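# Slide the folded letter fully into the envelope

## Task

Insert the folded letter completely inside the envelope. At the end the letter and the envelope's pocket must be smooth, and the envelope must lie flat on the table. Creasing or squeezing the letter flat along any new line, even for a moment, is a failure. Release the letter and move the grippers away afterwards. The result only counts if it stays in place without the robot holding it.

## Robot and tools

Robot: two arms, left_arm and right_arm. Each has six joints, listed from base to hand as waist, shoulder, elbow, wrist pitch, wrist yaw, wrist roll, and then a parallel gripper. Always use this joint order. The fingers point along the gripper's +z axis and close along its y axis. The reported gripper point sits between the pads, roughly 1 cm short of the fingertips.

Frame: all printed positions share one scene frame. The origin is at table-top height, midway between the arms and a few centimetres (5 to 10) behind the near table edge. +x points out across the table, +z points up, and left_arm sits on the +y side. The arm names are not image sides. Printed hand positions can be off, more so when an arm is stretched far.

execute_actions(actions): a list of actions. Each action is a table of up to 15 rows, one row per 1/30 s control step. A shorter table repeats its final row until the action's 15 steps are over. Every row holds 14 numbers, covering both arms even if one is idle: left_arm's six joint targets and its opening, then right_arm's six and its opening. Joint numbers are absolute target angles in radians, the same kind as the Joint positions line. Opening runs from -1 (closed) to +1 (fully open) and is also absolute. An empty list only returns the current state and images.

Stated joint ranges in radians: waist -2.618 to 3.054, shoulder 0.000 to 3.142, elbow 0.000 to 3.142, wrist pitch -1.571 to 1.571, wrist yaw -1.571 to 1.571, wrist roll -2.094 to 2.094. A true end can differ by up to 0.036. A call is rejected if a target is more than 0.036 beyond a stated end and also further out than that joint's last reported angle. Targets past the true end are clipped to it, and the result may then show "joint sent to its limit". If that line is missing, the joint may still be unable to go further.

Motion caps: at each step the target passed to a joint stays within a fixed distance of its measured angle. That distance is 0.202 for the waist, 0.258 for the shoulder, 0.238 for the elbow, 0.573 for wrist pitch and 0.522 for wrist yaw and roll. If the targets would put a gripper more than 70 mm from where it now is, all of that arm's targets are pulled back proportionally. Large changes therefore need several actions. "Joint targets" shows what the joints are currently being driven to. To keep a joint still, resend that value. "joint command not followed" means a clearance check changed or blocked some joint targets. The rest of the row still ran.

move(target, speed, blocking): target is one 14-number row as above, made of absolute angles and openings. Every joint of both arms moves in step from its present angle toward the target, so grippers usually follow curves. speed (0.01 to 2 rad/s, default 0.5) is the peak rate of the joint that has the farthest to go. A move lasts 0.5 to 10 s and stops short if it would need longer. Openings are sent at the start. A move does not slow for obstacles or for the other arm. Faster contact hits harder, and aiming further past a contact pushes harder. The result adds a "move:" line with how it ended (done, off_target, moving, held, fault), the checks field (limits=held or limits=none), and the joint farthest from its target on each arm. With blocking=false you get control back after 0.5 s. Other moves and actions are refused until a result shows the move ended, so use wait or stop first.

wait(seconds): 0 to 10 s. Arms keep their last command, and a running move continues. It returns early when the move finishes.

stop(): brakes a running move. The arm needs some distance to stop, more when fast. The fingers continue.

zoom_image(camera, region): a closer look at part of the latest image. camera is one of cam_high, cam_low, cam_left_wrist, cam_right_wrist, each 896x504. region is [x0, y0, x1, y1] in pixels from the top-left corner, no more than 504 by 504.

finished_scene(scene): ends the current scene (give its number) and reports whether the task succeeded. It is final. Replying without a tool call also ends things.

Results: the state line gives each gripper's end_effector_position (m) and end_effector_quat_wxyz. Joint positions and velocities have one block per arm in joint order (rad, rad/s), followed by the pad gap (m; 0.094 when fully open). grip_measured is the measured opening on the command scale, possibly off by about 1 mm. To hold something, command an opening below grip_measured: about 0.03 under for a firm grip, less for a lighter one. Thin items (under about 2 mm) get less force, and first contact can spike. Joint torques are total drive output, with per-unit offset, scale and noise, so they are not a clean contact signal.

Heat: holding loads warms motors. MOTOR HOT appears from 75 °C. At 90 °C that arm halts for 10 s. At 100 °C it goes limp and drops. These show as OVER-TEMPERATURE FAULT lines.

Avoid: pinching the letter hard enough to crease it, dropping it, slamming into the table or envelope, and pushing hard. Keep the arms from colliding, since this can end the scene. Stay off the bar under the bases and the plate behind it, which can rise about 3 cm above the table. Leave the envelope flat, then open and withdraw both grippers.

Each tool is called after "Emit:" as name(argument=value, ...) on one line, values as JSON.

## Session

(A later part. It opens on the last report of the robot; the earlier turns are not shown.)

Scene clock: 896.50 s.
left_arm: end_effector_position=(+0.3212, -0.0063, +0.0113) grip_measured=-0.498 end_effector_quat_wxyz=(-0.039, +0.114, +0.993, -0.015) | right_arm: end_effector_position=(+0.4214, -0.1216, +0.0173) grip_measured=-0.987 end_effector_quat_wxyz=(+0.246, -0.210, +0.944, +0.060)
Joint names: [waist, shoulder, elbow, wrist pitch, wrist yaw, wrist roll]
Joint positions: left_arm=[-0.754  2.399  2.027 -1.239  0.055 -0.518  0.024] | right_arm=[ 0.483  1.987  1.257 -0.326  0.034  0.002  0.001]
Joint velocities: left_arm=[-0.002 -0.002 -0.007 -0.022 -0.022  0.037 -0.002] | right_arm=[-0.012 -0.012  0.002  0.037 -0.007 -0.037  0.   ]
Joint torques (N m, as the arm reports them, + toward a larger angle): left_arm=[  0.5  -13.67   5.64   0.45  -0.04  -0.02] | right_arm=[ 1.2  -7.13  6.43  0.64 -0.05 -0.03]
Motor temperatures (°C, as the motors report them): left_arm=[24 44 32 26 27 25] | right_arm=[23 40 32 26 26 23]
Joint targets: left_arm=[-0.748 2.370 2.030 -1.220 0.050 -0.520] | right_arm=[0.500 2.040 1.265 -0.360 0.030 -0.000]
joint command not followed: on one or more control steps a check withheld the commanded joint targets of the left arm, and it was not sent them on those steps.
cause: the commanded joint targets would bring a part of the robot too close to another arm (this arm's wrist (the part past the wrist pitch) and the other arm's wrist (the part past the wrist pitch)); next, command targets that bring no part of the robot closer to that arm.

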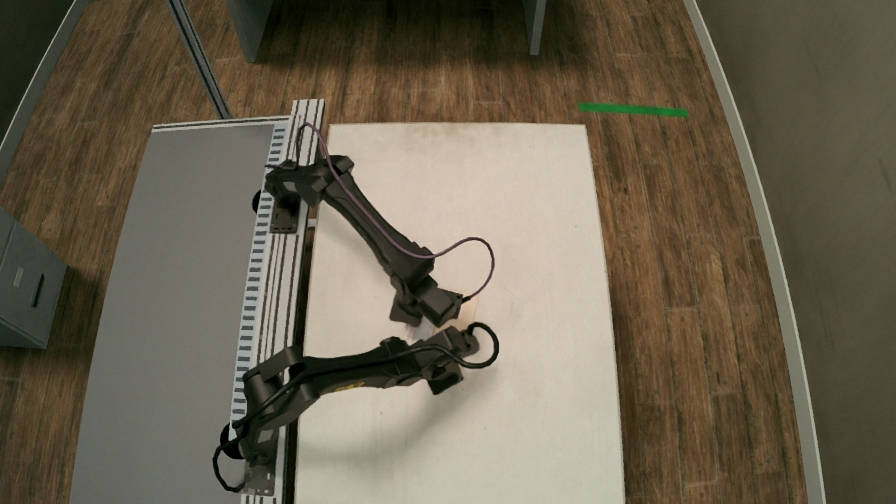

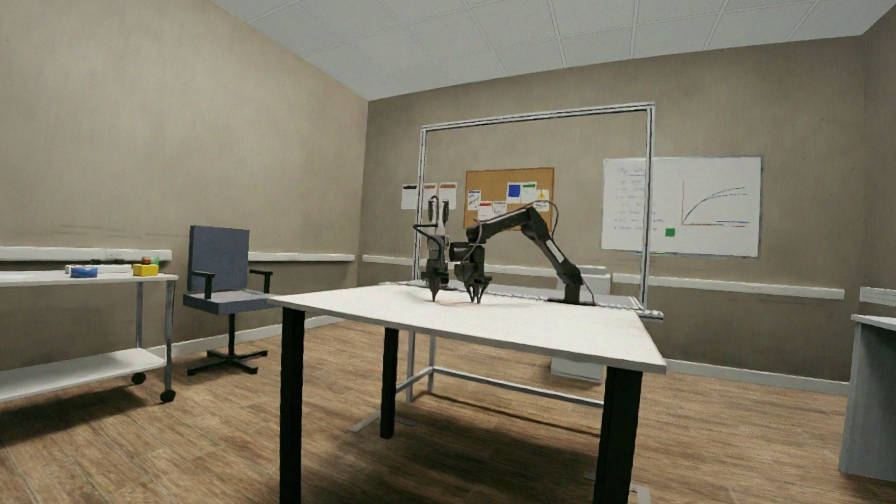

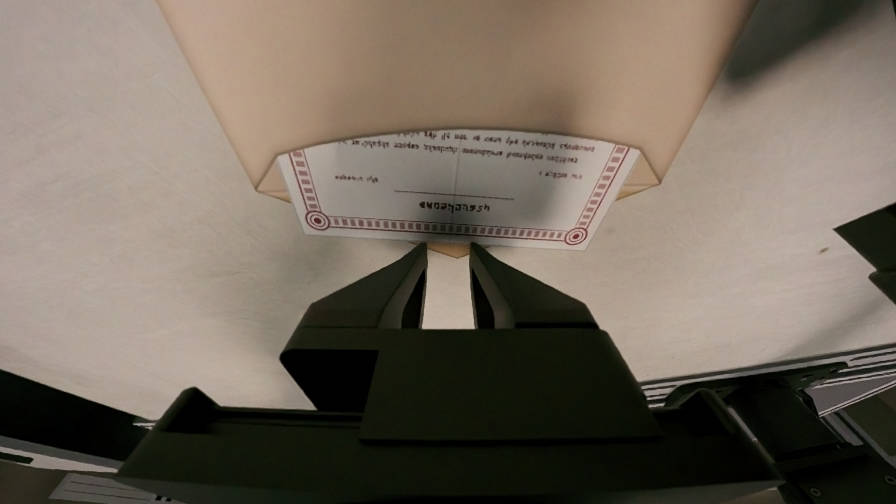

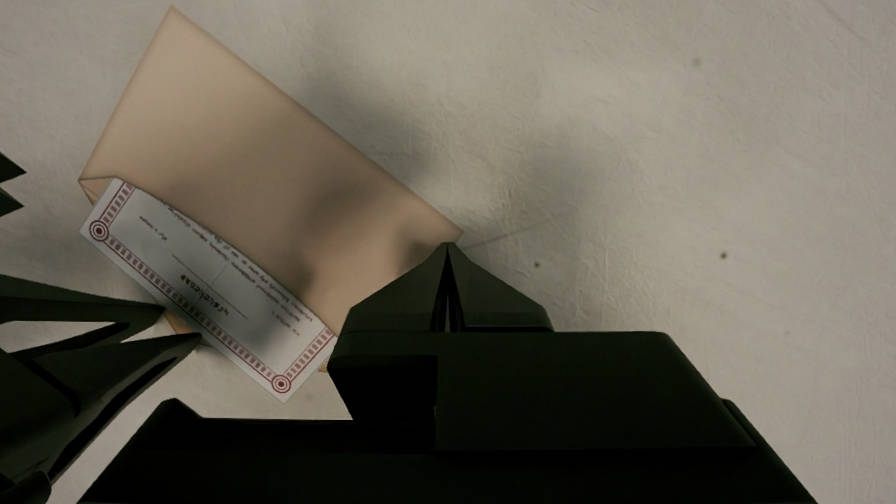

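Emit:
execute_actions(actions=[[[-0.755,2.35,2.0,-1.22,0.05,-0.52,-0.5,0.5,1.94,1.265,-0.36,0.03,0,-1]],[[-0.755,2.35,2.0,-1.22,0.05,-0.52,-0.5,0.42,1.92,1.265,-0.36,0.03,0,-1]],[[-0.755,2.35,2.0,-1.22,0.05,-0.52,-0.5,0.37,1.92,1.265,-0.36,0.25,0,-1]],[[-0.755,2.35,2.0,-1.22,0.05,-0.52,-0.5,0.37,1.92,1.265,-0.36,0.25,0,-1]]])

Scene clock: 905.33 s.
left_arm: end_effector_position=(+0.3205, -0.0056, +0.0173) grip_measured=-0.498 end_effector_quat_wxyz=(-0.035, +0.114, +0.993, -0.018) | right_arm: end_effector_position=(+0.4506, -0.2090, +0.0338) grip_measured=-0.987 end_effector_quat_wxyz=(+0.270, -0.127, +0.953, -0.053)
Joint names: [waist, shoulder, elbow, wrist pitch, wrist yaw, wrist roll]
Joint positions: left_arm=[-0.754  2.377  2.012 -1.235  0.055 -0.518  0.024] | right_arm=[ 0.367  1.945  1.257 -0.352  0.242  0.002  0.001]
Joint velocities: left_arm=[-0.012 -0.017  0.002  0.022 -0.066  0.022  0.   ] | right_arm=[ 0.012 -0.017  0.002  0.022 -0.037  0.007 -0.001]
Joint torques (N m, as the arm reports them, + toward a larger angle): left_arm=[ -0.14 -13.46   4.46   0.44  -0.04  -0.01] | right_arm=[  0.26 -13.64   6.54   0.89   0.16  -0.02]
Motor temperatures (°C, as the motors report them): left_arm=[24 49 32 26 27 25] | right_arm=[23 41 32 26 26 23]
Joint targets: left_arm=[-0.755 2.350 2.000 -1.220 0.050 -0.520] | right_arm=[0.370 1.920 1.265 -0.360 0.250 0.000]

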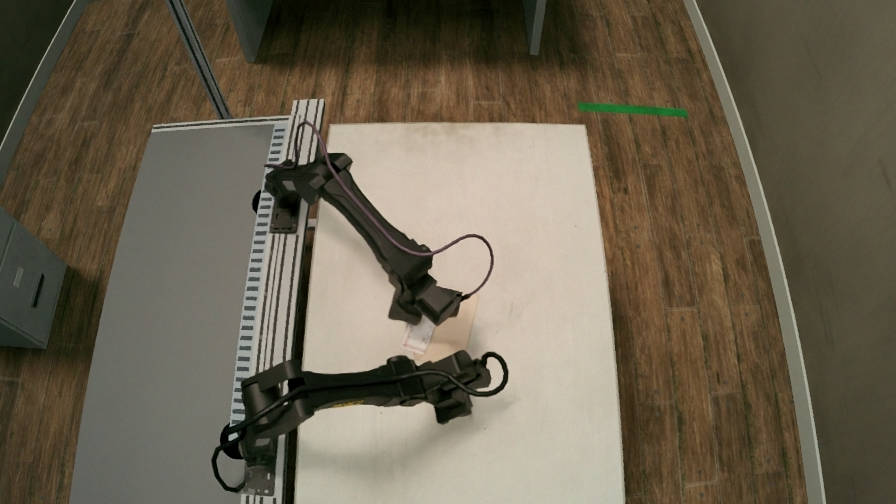

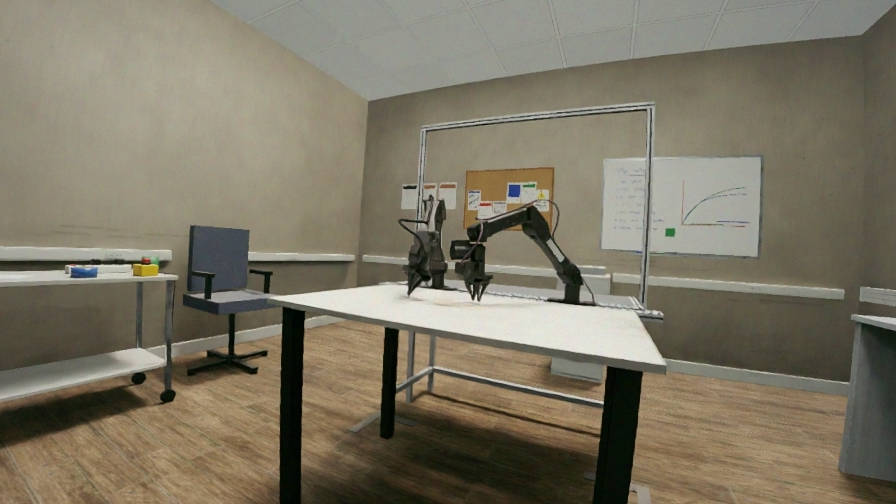

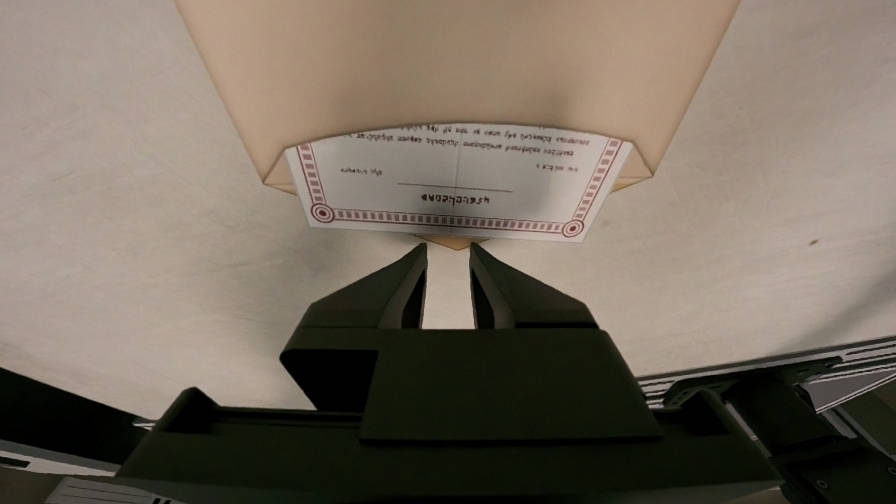

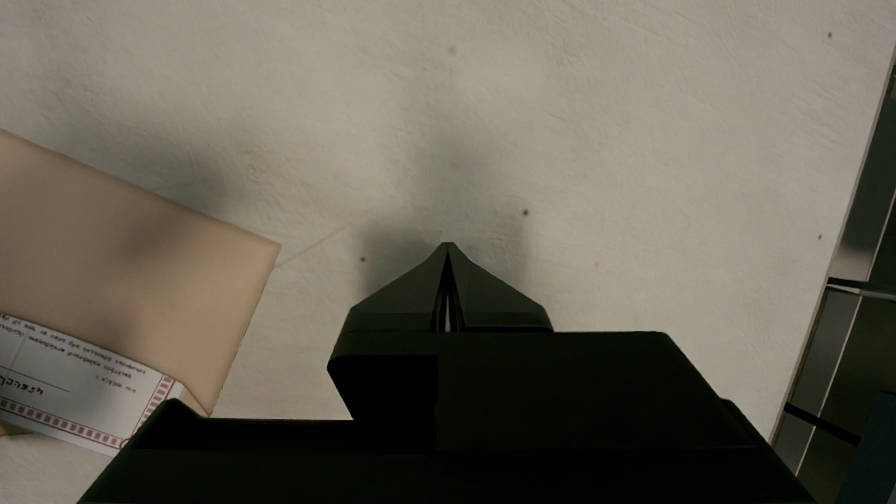

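Emit:
execute_actions(actions=[[[-0.755,2.35,2.0,-1.22,0.05,-0.52,-0.5,0.32,1.92,1.265,-0.36,-0.1,0,-1]],[[-0.755,2.35,2.0,-1.22,0.05,-0.52,-0.5,0.31,1.95,1.265,-0.36,-0.46,0,-1]],[[-0.755,2.35,2.0,-1.22,0.05,-0.52,-0.5,0.31,1.98,1.265,-0.36,-0.46,0,-1]]])

Scene clock: 911.00 s.
left_arm: end_effector_position=(+0.3205, -0.0056, +0.0173) grip_measured=-0.498 end_effector_quat_wxyz=(-0.035, +0.114, +0.993, -0.018) | right_arm: end_effector_position=(+0.4137, -0.1207, +0.0345) grip_measured=-0.987 end_effector_quat_wxyz=(+0.202, -0.184, +0.925, +0.264)
Joint names: [waist, shoulder, elbow, wrist pitch, wrist yaw, wrist roll]
Joint positions: left_arm=[-0.754  2.377  2.012 -1.235  0.055 -0.518  0.024] | right_arm=[ 0.314  1.976  1.257 -0.353 -0.445  0.002  0.001]
Joint velocities: left_arm=[-0.027  0.002  0.007  0.066  0.037  0.051  0.   ] | right_arm=[-0.017 -0.012  0.002  0.022 -0.066 -0.022 -0.   ]
Joint torques (N m, as the arm reports them, + toward a larger angle): left_arm=[ -0.13 -13.46   4.47   0.44  -0.04  -0.01] | right_arm=[ -0.28 -11.27   6.3    0.84  -0.44  -0.02]
Motor temperatures (°C, as the motors report them): left_arm=[24 51 32 26 27 25] | right_arm=[23 43 32 27 26 23]
Joint targets: left_arm=[-0.755 2.350 2.000 -1.220 0.050 -0.520] | right_arm=[0.310 1.980 1.265 -0.360 -0.460 0.000]

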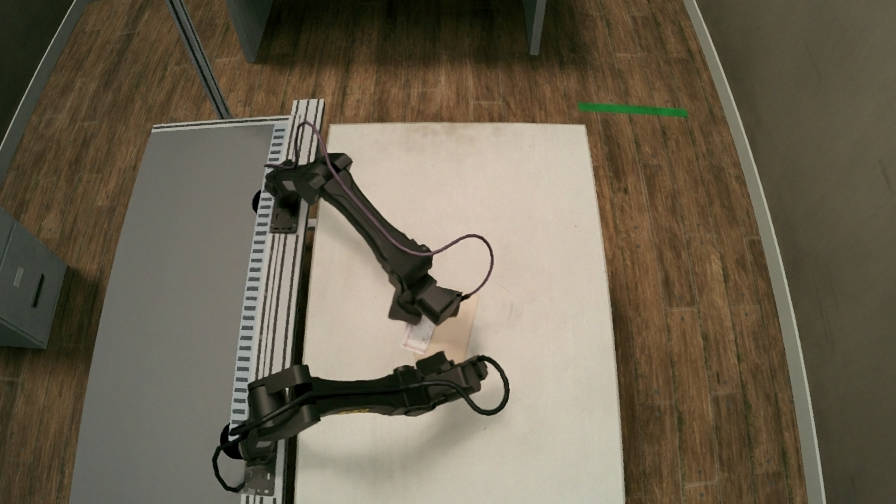

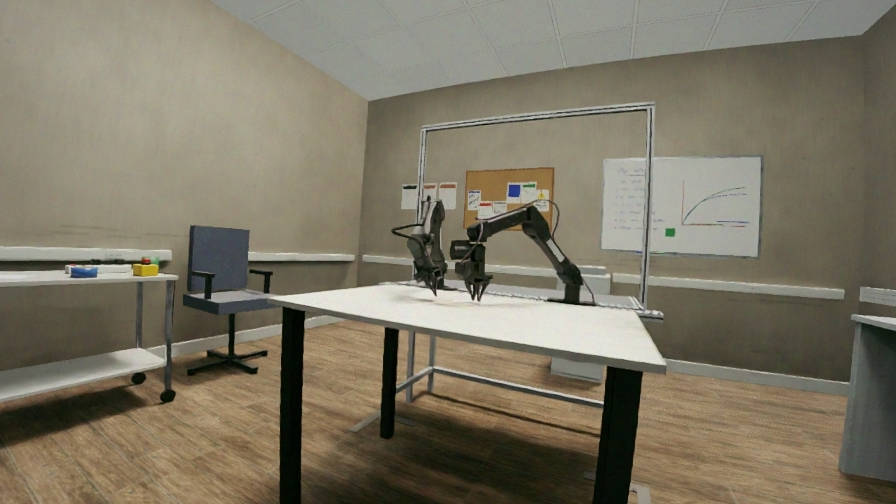

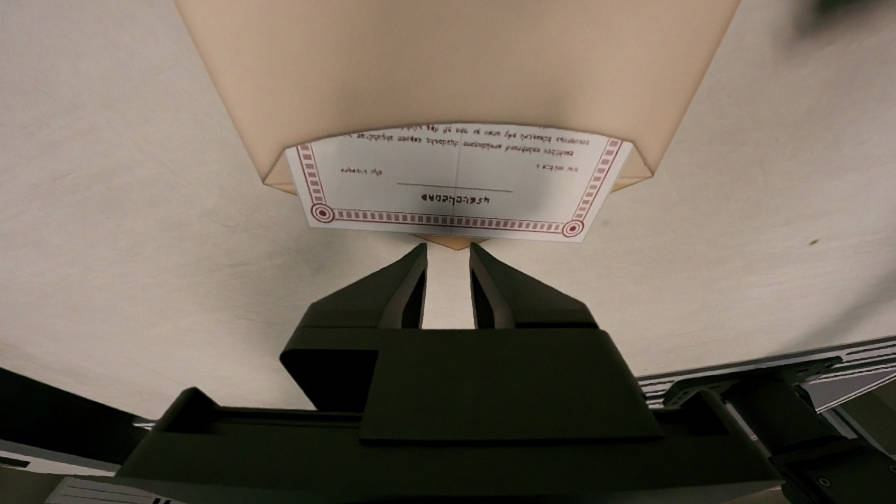

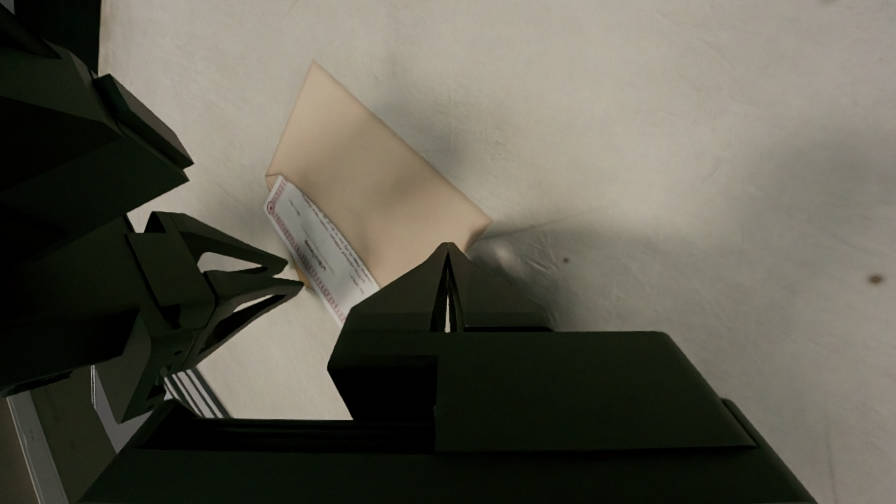

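Emit:
execute_actions(actions=[[[-0.755,2.37,2.0,-1.22,0.05,-0.52,-0.5,0.29,2.01,1.30,-0.36,-0.46,0,-1]],[[-0.755,2.37,2.0,-1.22,0.05,-0.52,-0.5,0.29,2.05,1.30,-0.36,-0.46,0,-1]]])

Scene clock: 920.60 s.
left_arm: end_effector_position=(+0.3205, -0.0056, +0.0173) grip_measured=-0.498 end_effector_quat_wxyz=(-0.035, +0.114, +0.993, -0.018) | right_arm: end_effector_position=(+0.4198, -0.1270, +0.0179) grip_measured=-0.987 end_effector_quat_wxyz=(+0.189, -0.172, +0.930, +0.266)
Joint names: [waist, shoulder, elbow, wrist pitch, wrist yaw, wrist roll]
Joint positions: left_arm=[-0.754  2.377  2.012 -1.235  0.055 -0.518  0.024] | right_arm=[ 0.292  2.031  1.279 -0.35  -0.456  0.002  0.001]
Joint velocities: left_arm=[ 0.002  0.002  0.002 -0.022  0.037  0.037 -0.   ] | right_arm=[ 0.017 -0.022 -0.002 -0.022 -0.007  0.022 -0.001]
Joint torques (N m, as the arm reports them, + toward a larger angle): left_arm=[ -0.15 -12.2    4.49   0.43  -0.04  -0.01] | right_arm=[ -0.14 -10.44   7.26   0.76  -0.31  -0.02]
Motor temperatures (°C, as the motors report them): left_arm=[24 53 31 26 27 25] | right_arm=[23 44 32 27 26 23]
Joint targets: left_arm=[-0.755 2.370 2.000 -1.220 0.050 -0.520] | right_arm=[0.290 2.050 1.300 -0.360 -0.460 0.000]

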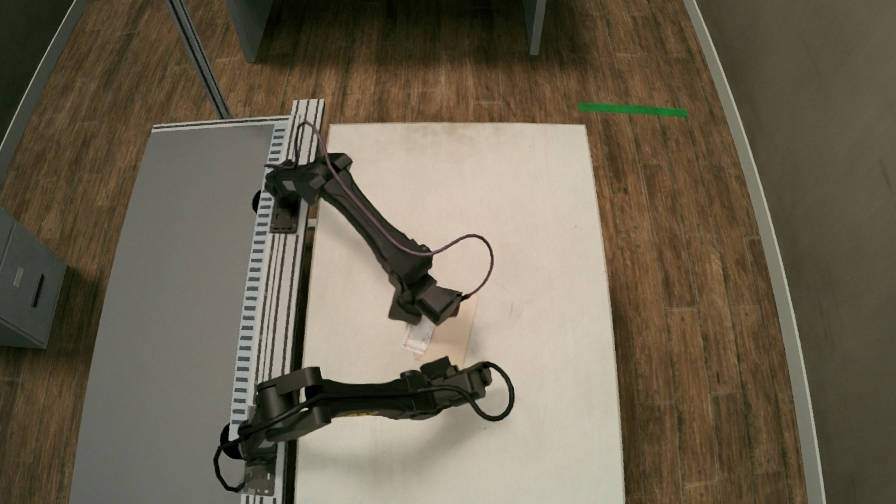

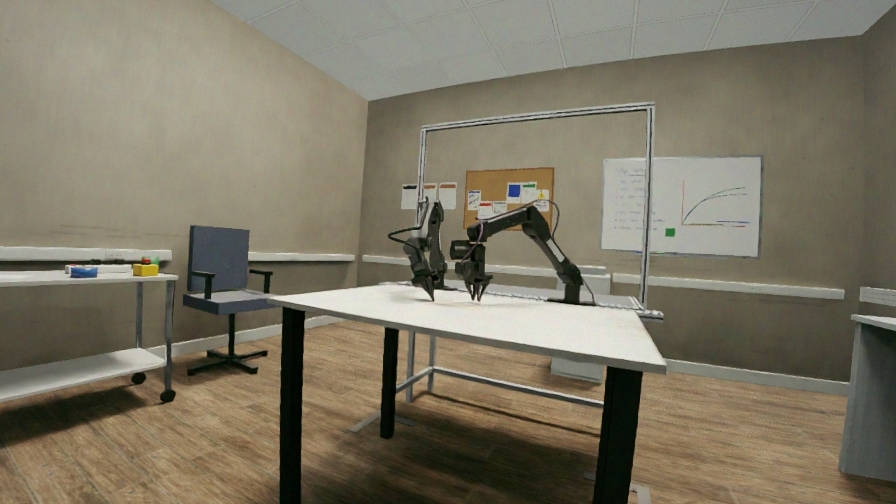

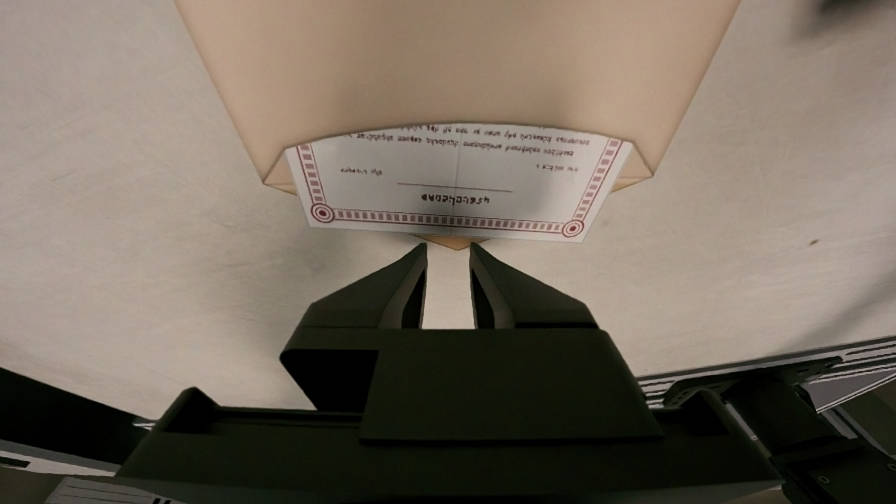

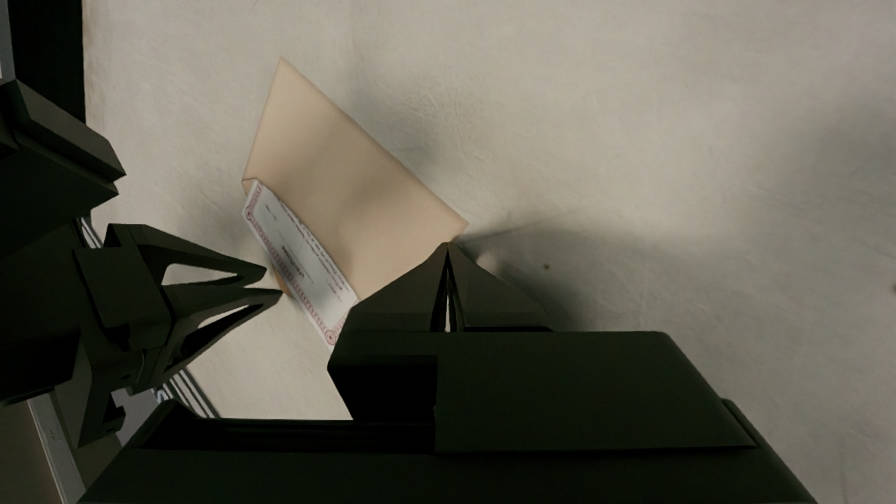

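Emit:
execute_actions(actions=[[[-0.76,2.37,1.98,-1.23,0.05,-0.53,0.6,0.29,2.0,1.30,-0.36,-0.46,0,-1]],[[-0.76,2.37,1.98,-1.23,0.05,-0.53,0.6,0.318,2.0,1.30,-0.36,-0.46,0,-1]],[[-0.758,2.41,1.98,-1.21,0.05,-0.53,0.6,0.318,2.05,1.30,-0.36,-0.46,0,-1]],[[-0.756,2.44,1.99,-1.20,0.05,-0.53,0.6,0.318,2.09,1.30,-0.36,-0.46,0,-1]]])

Scene clock: 927.33 s.
left_arm: end_effector_position=(+0.3161, -0.0015, +0.0100) grip_measured=+0.598 end_effector_quat_wxyz=(-0.044, +0.110, +0.993, -0.011) | right_arm: end_effector_position=(+0.4210, -0.1192, +0.0171) grip_measured=-0.987 end_effector_quat_wxyz=(+0.189, -0.178, +0.925, +0.277)
Joint names: [waist, shoulder, elbow, wrist pitch, wrist yaw, wrist roll]
Joint positions: left_arm=[-0.754  2.381  1.99  -1.232  0.055 -0.526  0.075] | right_arm=[ 0.301  2.048  1.29  -0.337 -0.477  0.002  0.001]
Joint velocities: left_arm=[-0.002 -0.002 -0.007  0.037 -0.037 -0.007 -0.   ] | right_arm=[ 0.002 -0.007  0.012 -0.022 -0.081 -0.022 -0.   ]
Joint torques (N m, as the arm reports them, + toward a larger angle): left_arm=[-0.25 -8.07  5.39  0.58 -0.04 -0.03] | right_arm=[ 1.22 -8.59  6.48  0.68 -0.09 -0.03]
Motor temperatures (°C, as the motors report them): left_arm=[24 52 31 26 27 25] | right_arm=[23 44 32 27 26 23]
Joint targets: left_arm=[-0.756 2.440 1.990 -1.200 0.050 -0.530] | right_arm=[0.318 2.090 1.300 -0.360 -0.460 0.000]

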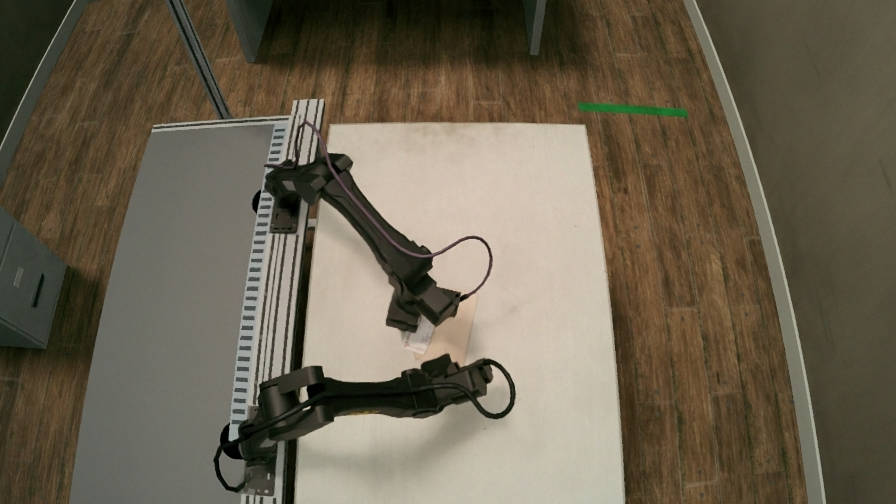

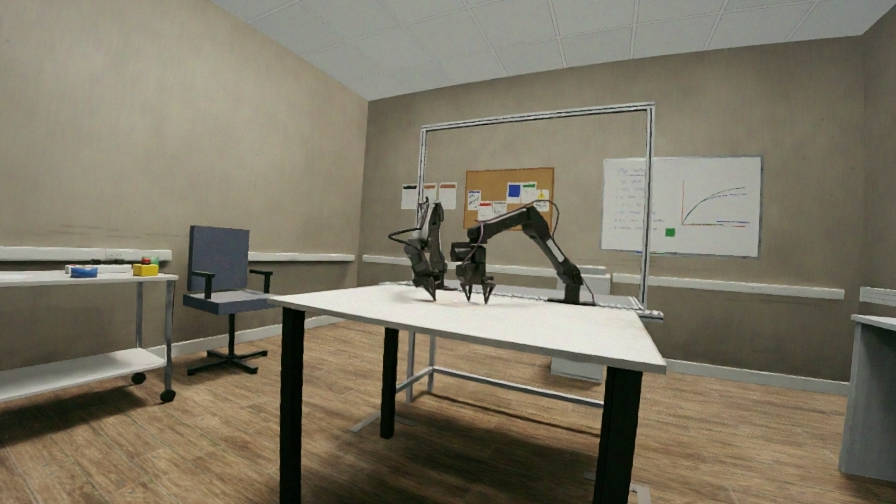

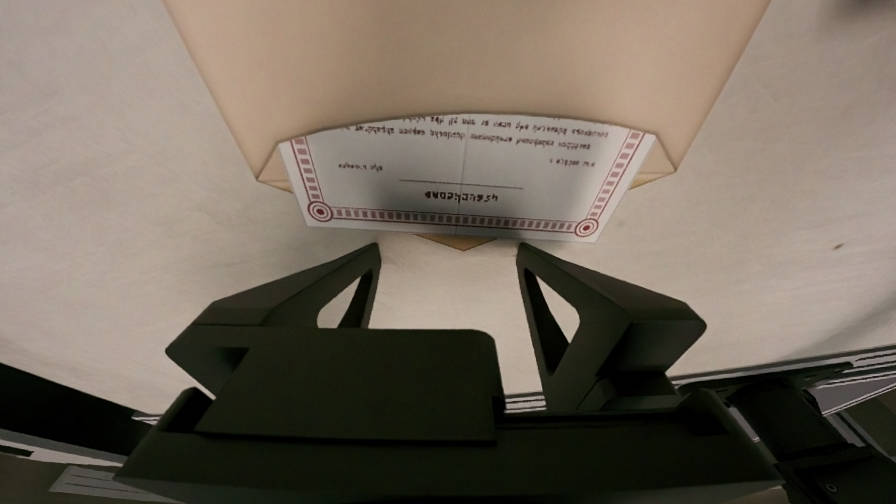

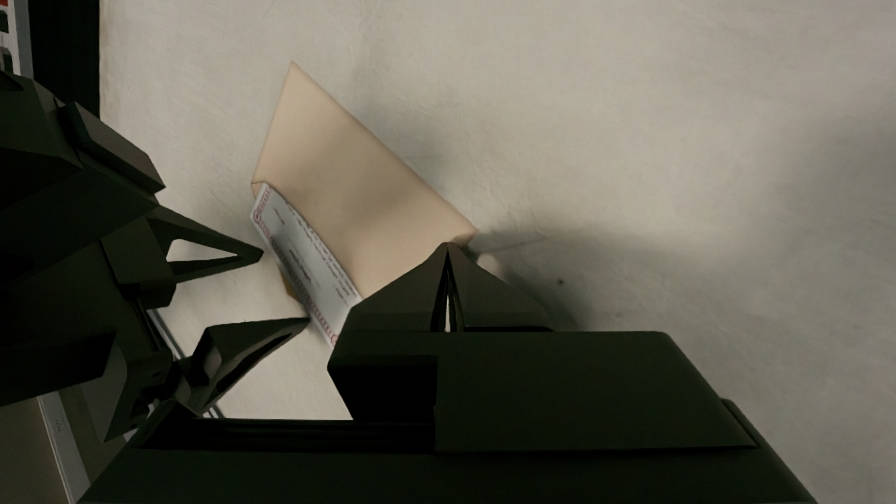

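Emit:
execute_actions(actions=[[[-0.765,2.44,1.99,-1.20,0.05,-0.53,1,0.318,2.09,1.30,-0.36,-0.46,0,-1]],[[-0.76,2.455,2.015,-1.21,0.05,-0.53,1,0.318,2.09,1.30,-0.36,-0.46,0,-1]],[[-0.748,2.47,2.042,-1.22,0.05,-0.53,1,0.318,2.09,1.30,-0.36,-0.46,0,-1]],[[-0.742,2.485,2.07,-1.23,0.05,-0.525,1,0.318,2.09,1.30,-0.36,-0.46,0,-1]]])

Scene clock: 933.90 s.
left_arm: end_effector_position=(+0.3214, -0.0060, +0.0098) grip_measured=+1.000 end_effector_quat_wxyz=(-0.046, +0.109, +0.993, -0.009) | right_arm: end_effector_position=(+0.4211, -0.1191, +0.0171) grip_measured=-0.987 end_effector_quat_wxyz=(+0.189, -0.178, +0.925, +0.277)
Joint names: [waist, shoulder, elbow, wrist pitch, wrist yaw, wrist roll]
Joint positions: left_arm=[-0.753  2.423  2.063 -1.27   0.054 -0.528  0.094] | right_arm=[ 0.301  2.048  1.29  -0.336 -0.477  0.002  0.001]
Joint velocities: left_arm=[-0.012 -0.002 -0.017 -0.081  0.007  0.037  0.   ] | right_arm=[-0.002  0.007 -0.012  0.007 -0.081  0.037 -0.001]
Joint torques (N m, as the arm reports them, + toward a larger angle): left_arm=[ 1.03 -8.1   5.88  0.66 -0.02  0.03] | right_arm=[ 1.18 -8.52  6.46  0.65 -0.09 -0.03]
Motor temperatures (°C, as the motors report them): left_arm=[24 50 32 26 27 25] | right_arm=[23 43 32 26 26 23]
Joint targets: left_arm=[-0.742 2.485 2.070 -1.230 0.050 -0.525] | right_arm=[0.318 2.090 1.300 -0.360 -0.460 -0.000]

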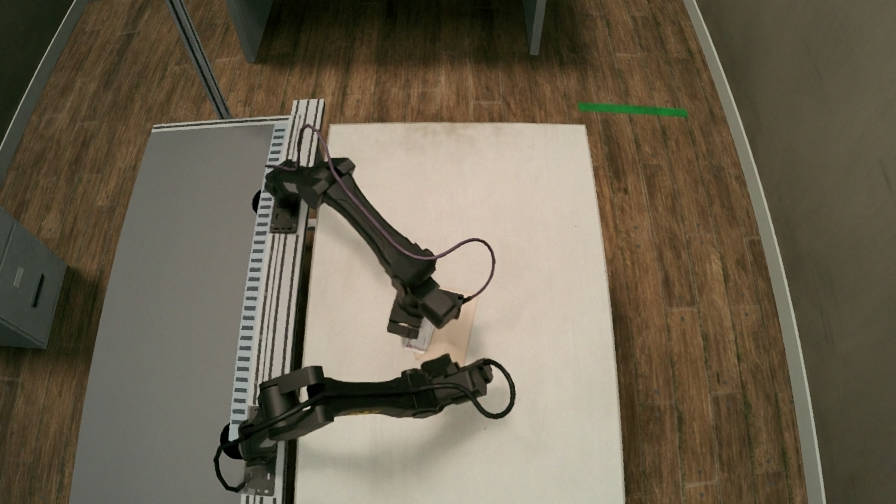

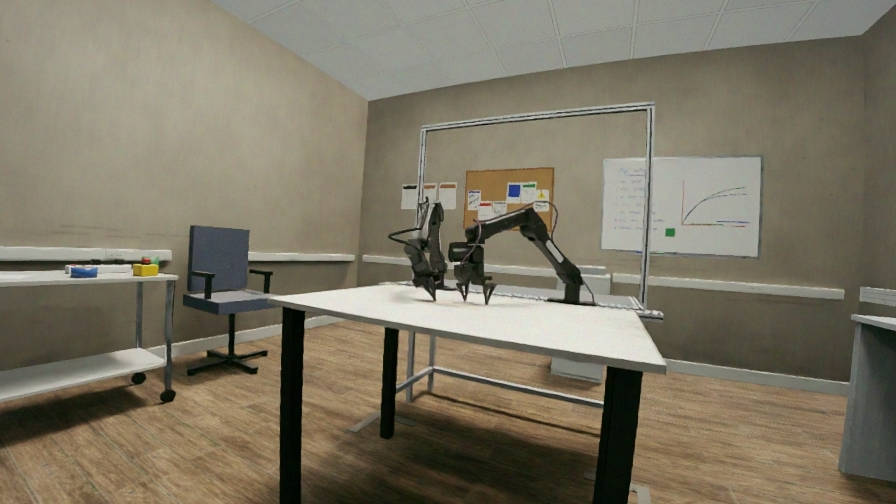

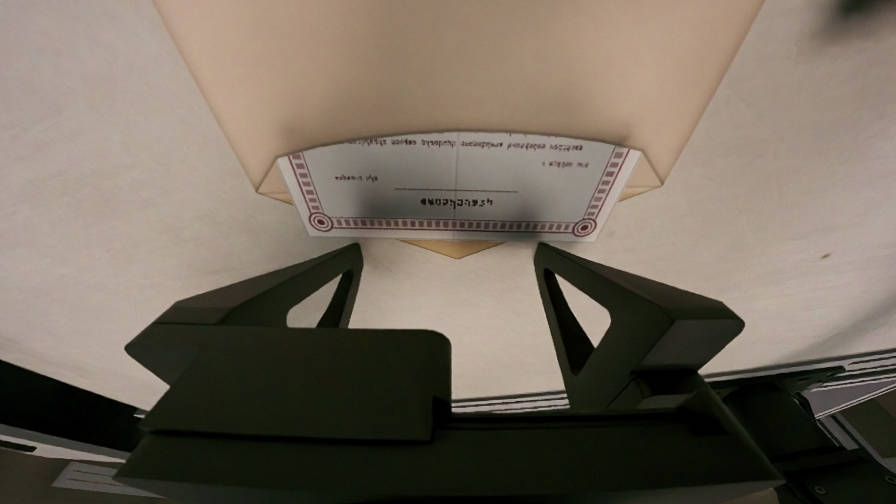

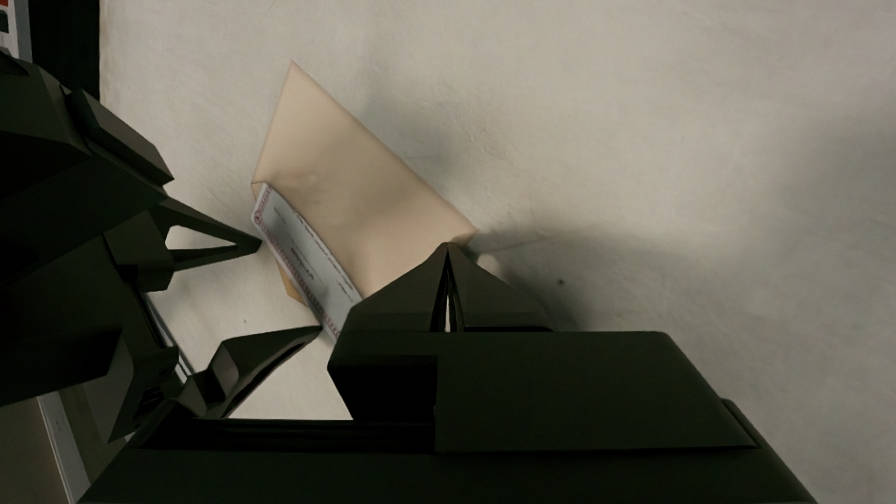

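Push ~4 mm more, then lift, narrow, and hover slightly back.

Emit:
execute_actions(actions=[[[-0.735,2.497,2.092,-1.237,0.05,-0.525,1,0.318,2.09,1.30,-0.36,-0.46,0,-1]],[[-0.735,2.497,2.092,-1.237,0.05,-0.525,1,0.318,2.09,1.30,-0.36,-0.46,0,-1]],[[-0.75,2.39,2.06,-1.25,0.05,-0.525,1,0.318,2.09,1.30,-0.36,-0.46,0,-1]],[[-0.755,2.385,2.055,-1.25,0.05,-0.525,-0.45,0.318,2.09,1.30,-0.36,-0.46,0,-1]],[[-0.755,2.385,2.055,-1.25,0.05,-0.525,-0.45,0.318,2.09,1.30,-0.36,-0.46,0,-1]],[[-0.752,2.44,2.06,-1.24,0.05,-0.525,-0.45,0.318,2.09,1.30,-0.36,-0.46,0,-1]],[[-0.75,2.475,2.065,-1.23,0.05,-0.525,-0.45,0.318,2.09,1.30,-0.36,-0.46,0,-1]]])

Scene clock: 942.47 s.
left_arm: end_effector_position=(+0.3286, -0.0087, +0.0101) grip_measured=-0.448 end_effector_quat_wxyz=(-0.036, +0.105, +0.994, -0.016) | right_arm: end_effector_position=(+0.4211, -0.1191, +0.0171) grip_measured=-0.987 end_effector_quat_wxyz=(+0.189, -0.178, +0.925, +0.277)
Joint names: [waist, shoulder, elbow, wrist pitch, wrist yaw, wrist roll]
Joint positions: left_arm=[-0.747  2.427  2.074 -1.251  0.054 -0.529  0.026] | right_arm=[ 0.301  2.048  1.29  -0.336 -0.477  0.002  0.001]
Joint velocities: left_arm=[-0.017 -0.002 -0.007 -0.007 -0.051 -0.051 -0.   ] | right_arm=[ 0.012 -0.007 -0.007 -0.037  0.007 -0.007 -0.   ]
Joint torques (N m, as the arm reports them, + toward a larger angle): left_arm=[-0.33 -9.1   4.9   0.51 -0.02  0.04] | right_arm=[ 1.19 -8.53  6.46  0.65 -0.09 -0.03]
Motor temperatures (°C, as the motors report them): left_arm=[24 49 32 26 27 25] | right_arm=[23 43 32 26 26 23]
Joint targets: left_arm=[-0.750 2.475 2.065 -1.230 0.050 -0.525] | right_arm=[0.318 2.090 1.300 -0.360 -0.460 -0.000]

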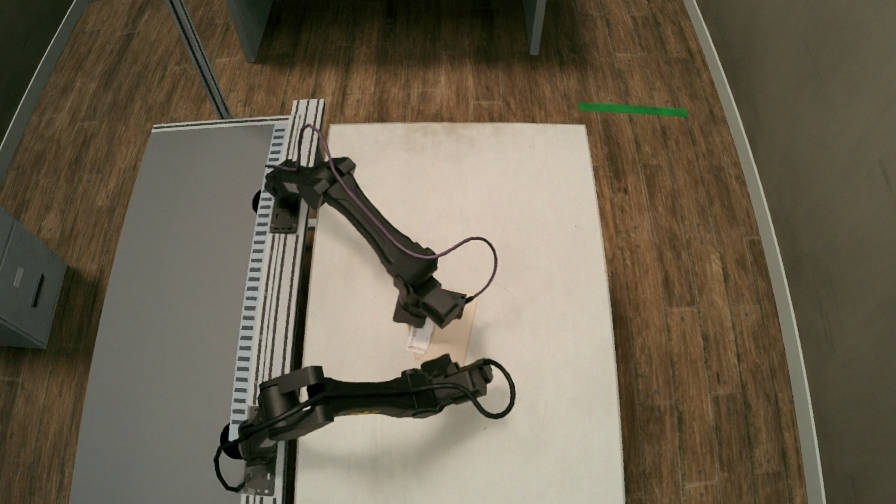

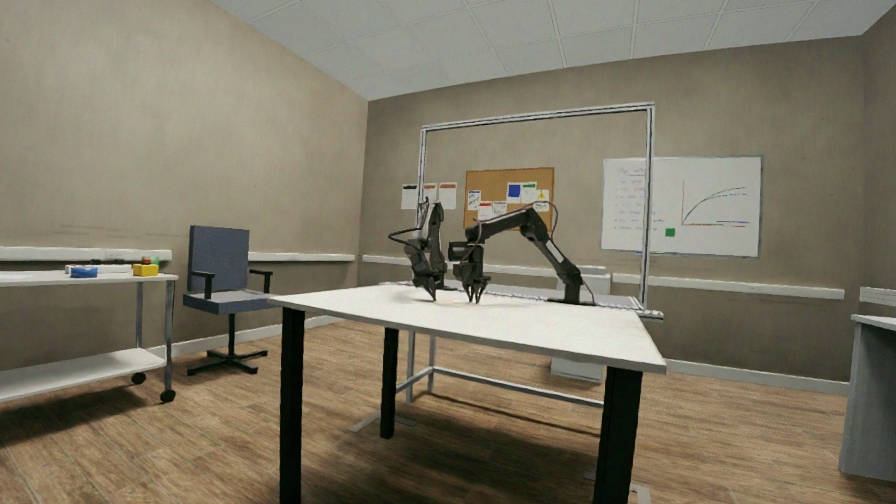

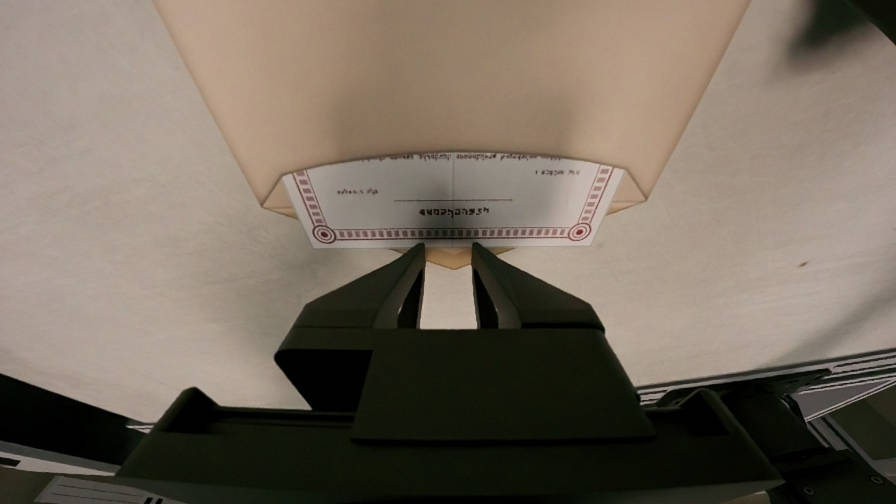

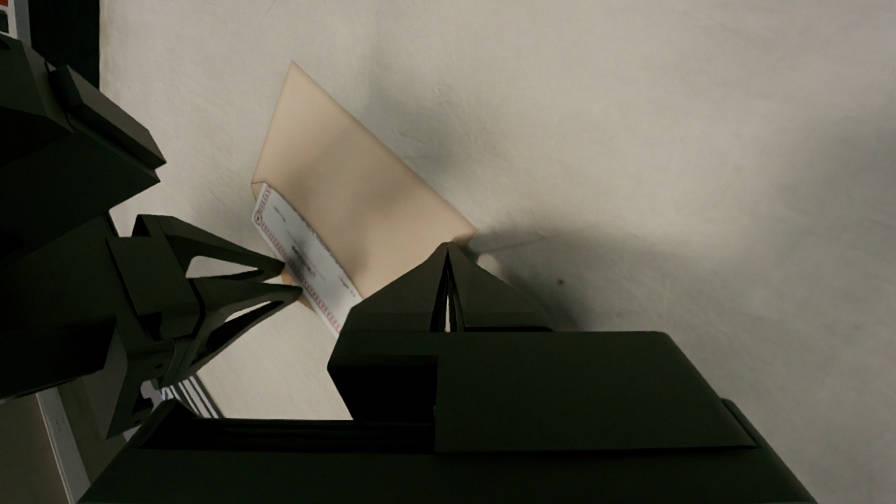

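Emit:
execute_actions(actions=[[[-0.75,2.385,2.065,-1.25,0.05,-0.525,-0.45,0.318,2.09,1.30,-0.36,-0.46,0,-1]],[[-0.76,2.375,2.03,-1.275,0.05,-0.525,-0.45,0.318,2.09,1.30,-0.36,-0.46,0,-1]],[[-0.76,2.42,2.03,-1.275,0.05,-0.525,-0.45,0.318,2.09,1.30,-0.36,-0.46,0,-1]],[[-0.76,2.465,2.04,-1.26,0.05,-0.525,-0.45,0.318,2.09,1.30,-0.36,-0.46,0,-1]]])

Scene clock: 948.37 s.
left_arm: end_effector_position=(+0.3214, -0.0022, +0.0099) grip_measured=-0.448 end_effector_quat_wxyz=(-0.047, +0.105, +0.993, -0.009) | right_arm: end_effector_position=(+0.4211, -0.1191, +0.0171) grip_measured=-0.987 end_effector_quat_wxyz=(+0.189, -0.178, +0.925, +0.277)
Joint names: [waist, shoulder, elbow, wrist pitch, wrist yaw, wrist roll]
Joint positions: left_arm=[-0.747  2.411  2.042 -1.262  0.054 -0.529  0.026] | right_arm=[ 0.301  2.048  1.29  -0.336 -0.477  0.002  0.001]
Joint velocities: left_arm=[-0.007 -0.012  0.017 -0.037 -0.037 -0.037 -0.   ] | right_arm=[-0.002  0.007 -0.002 -0.051 -0.051  0.022  0.001]
Joint torques (N m, as the arm reports them, + toward a larger angle): left_arm=[-1.27 -8.52  5.21  0.22 -0.02  0.04] | right_arm=[ 1.18 -8.53  6.47  0.65 -0.09 -0.03]
Motor temperatures (°C, as the motors report them): left_arm=[24 49 31 26 27 25] | right_arm=[23 43 32 26 26 23]
Joint targets: left_arm=[-0.760 2.465 2.040 -1.260 0.050 -0.525] | right_arm=[0.318 2.090 1.300 -0.360 -0.460 -0.000]

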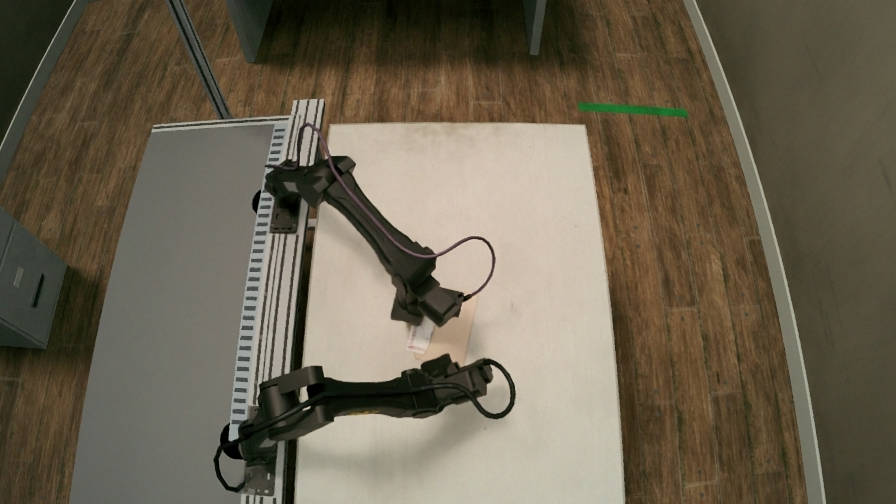

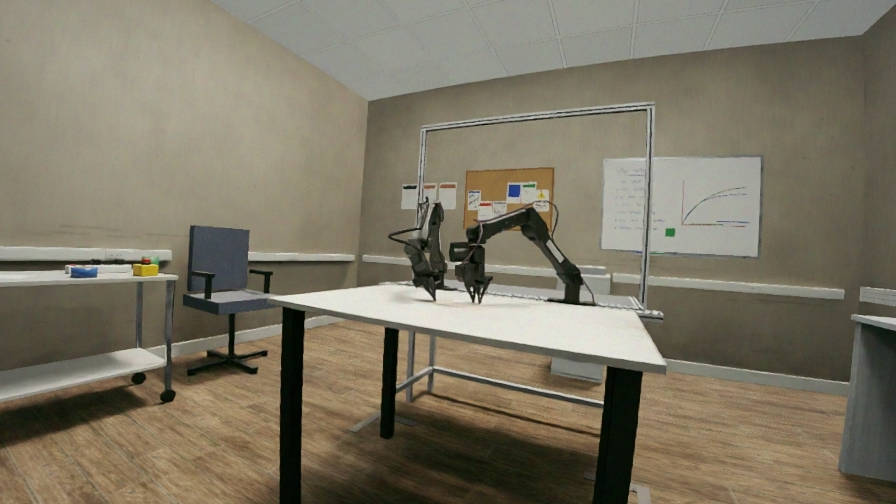

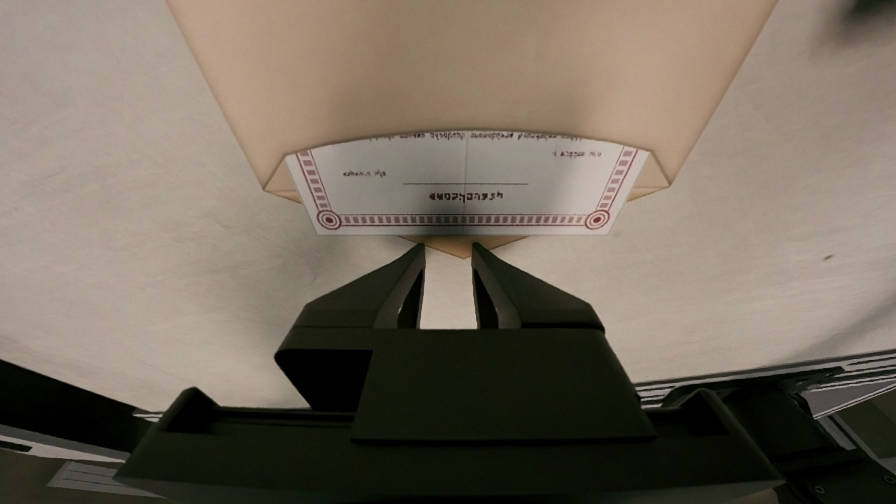

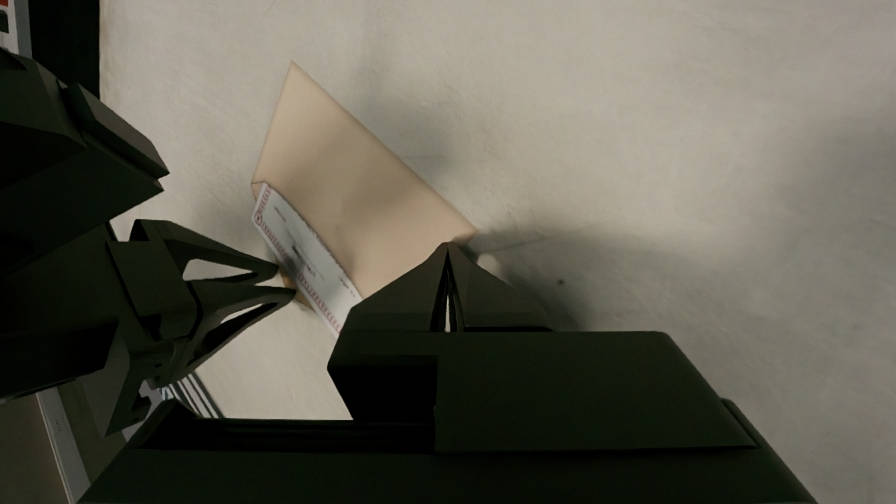

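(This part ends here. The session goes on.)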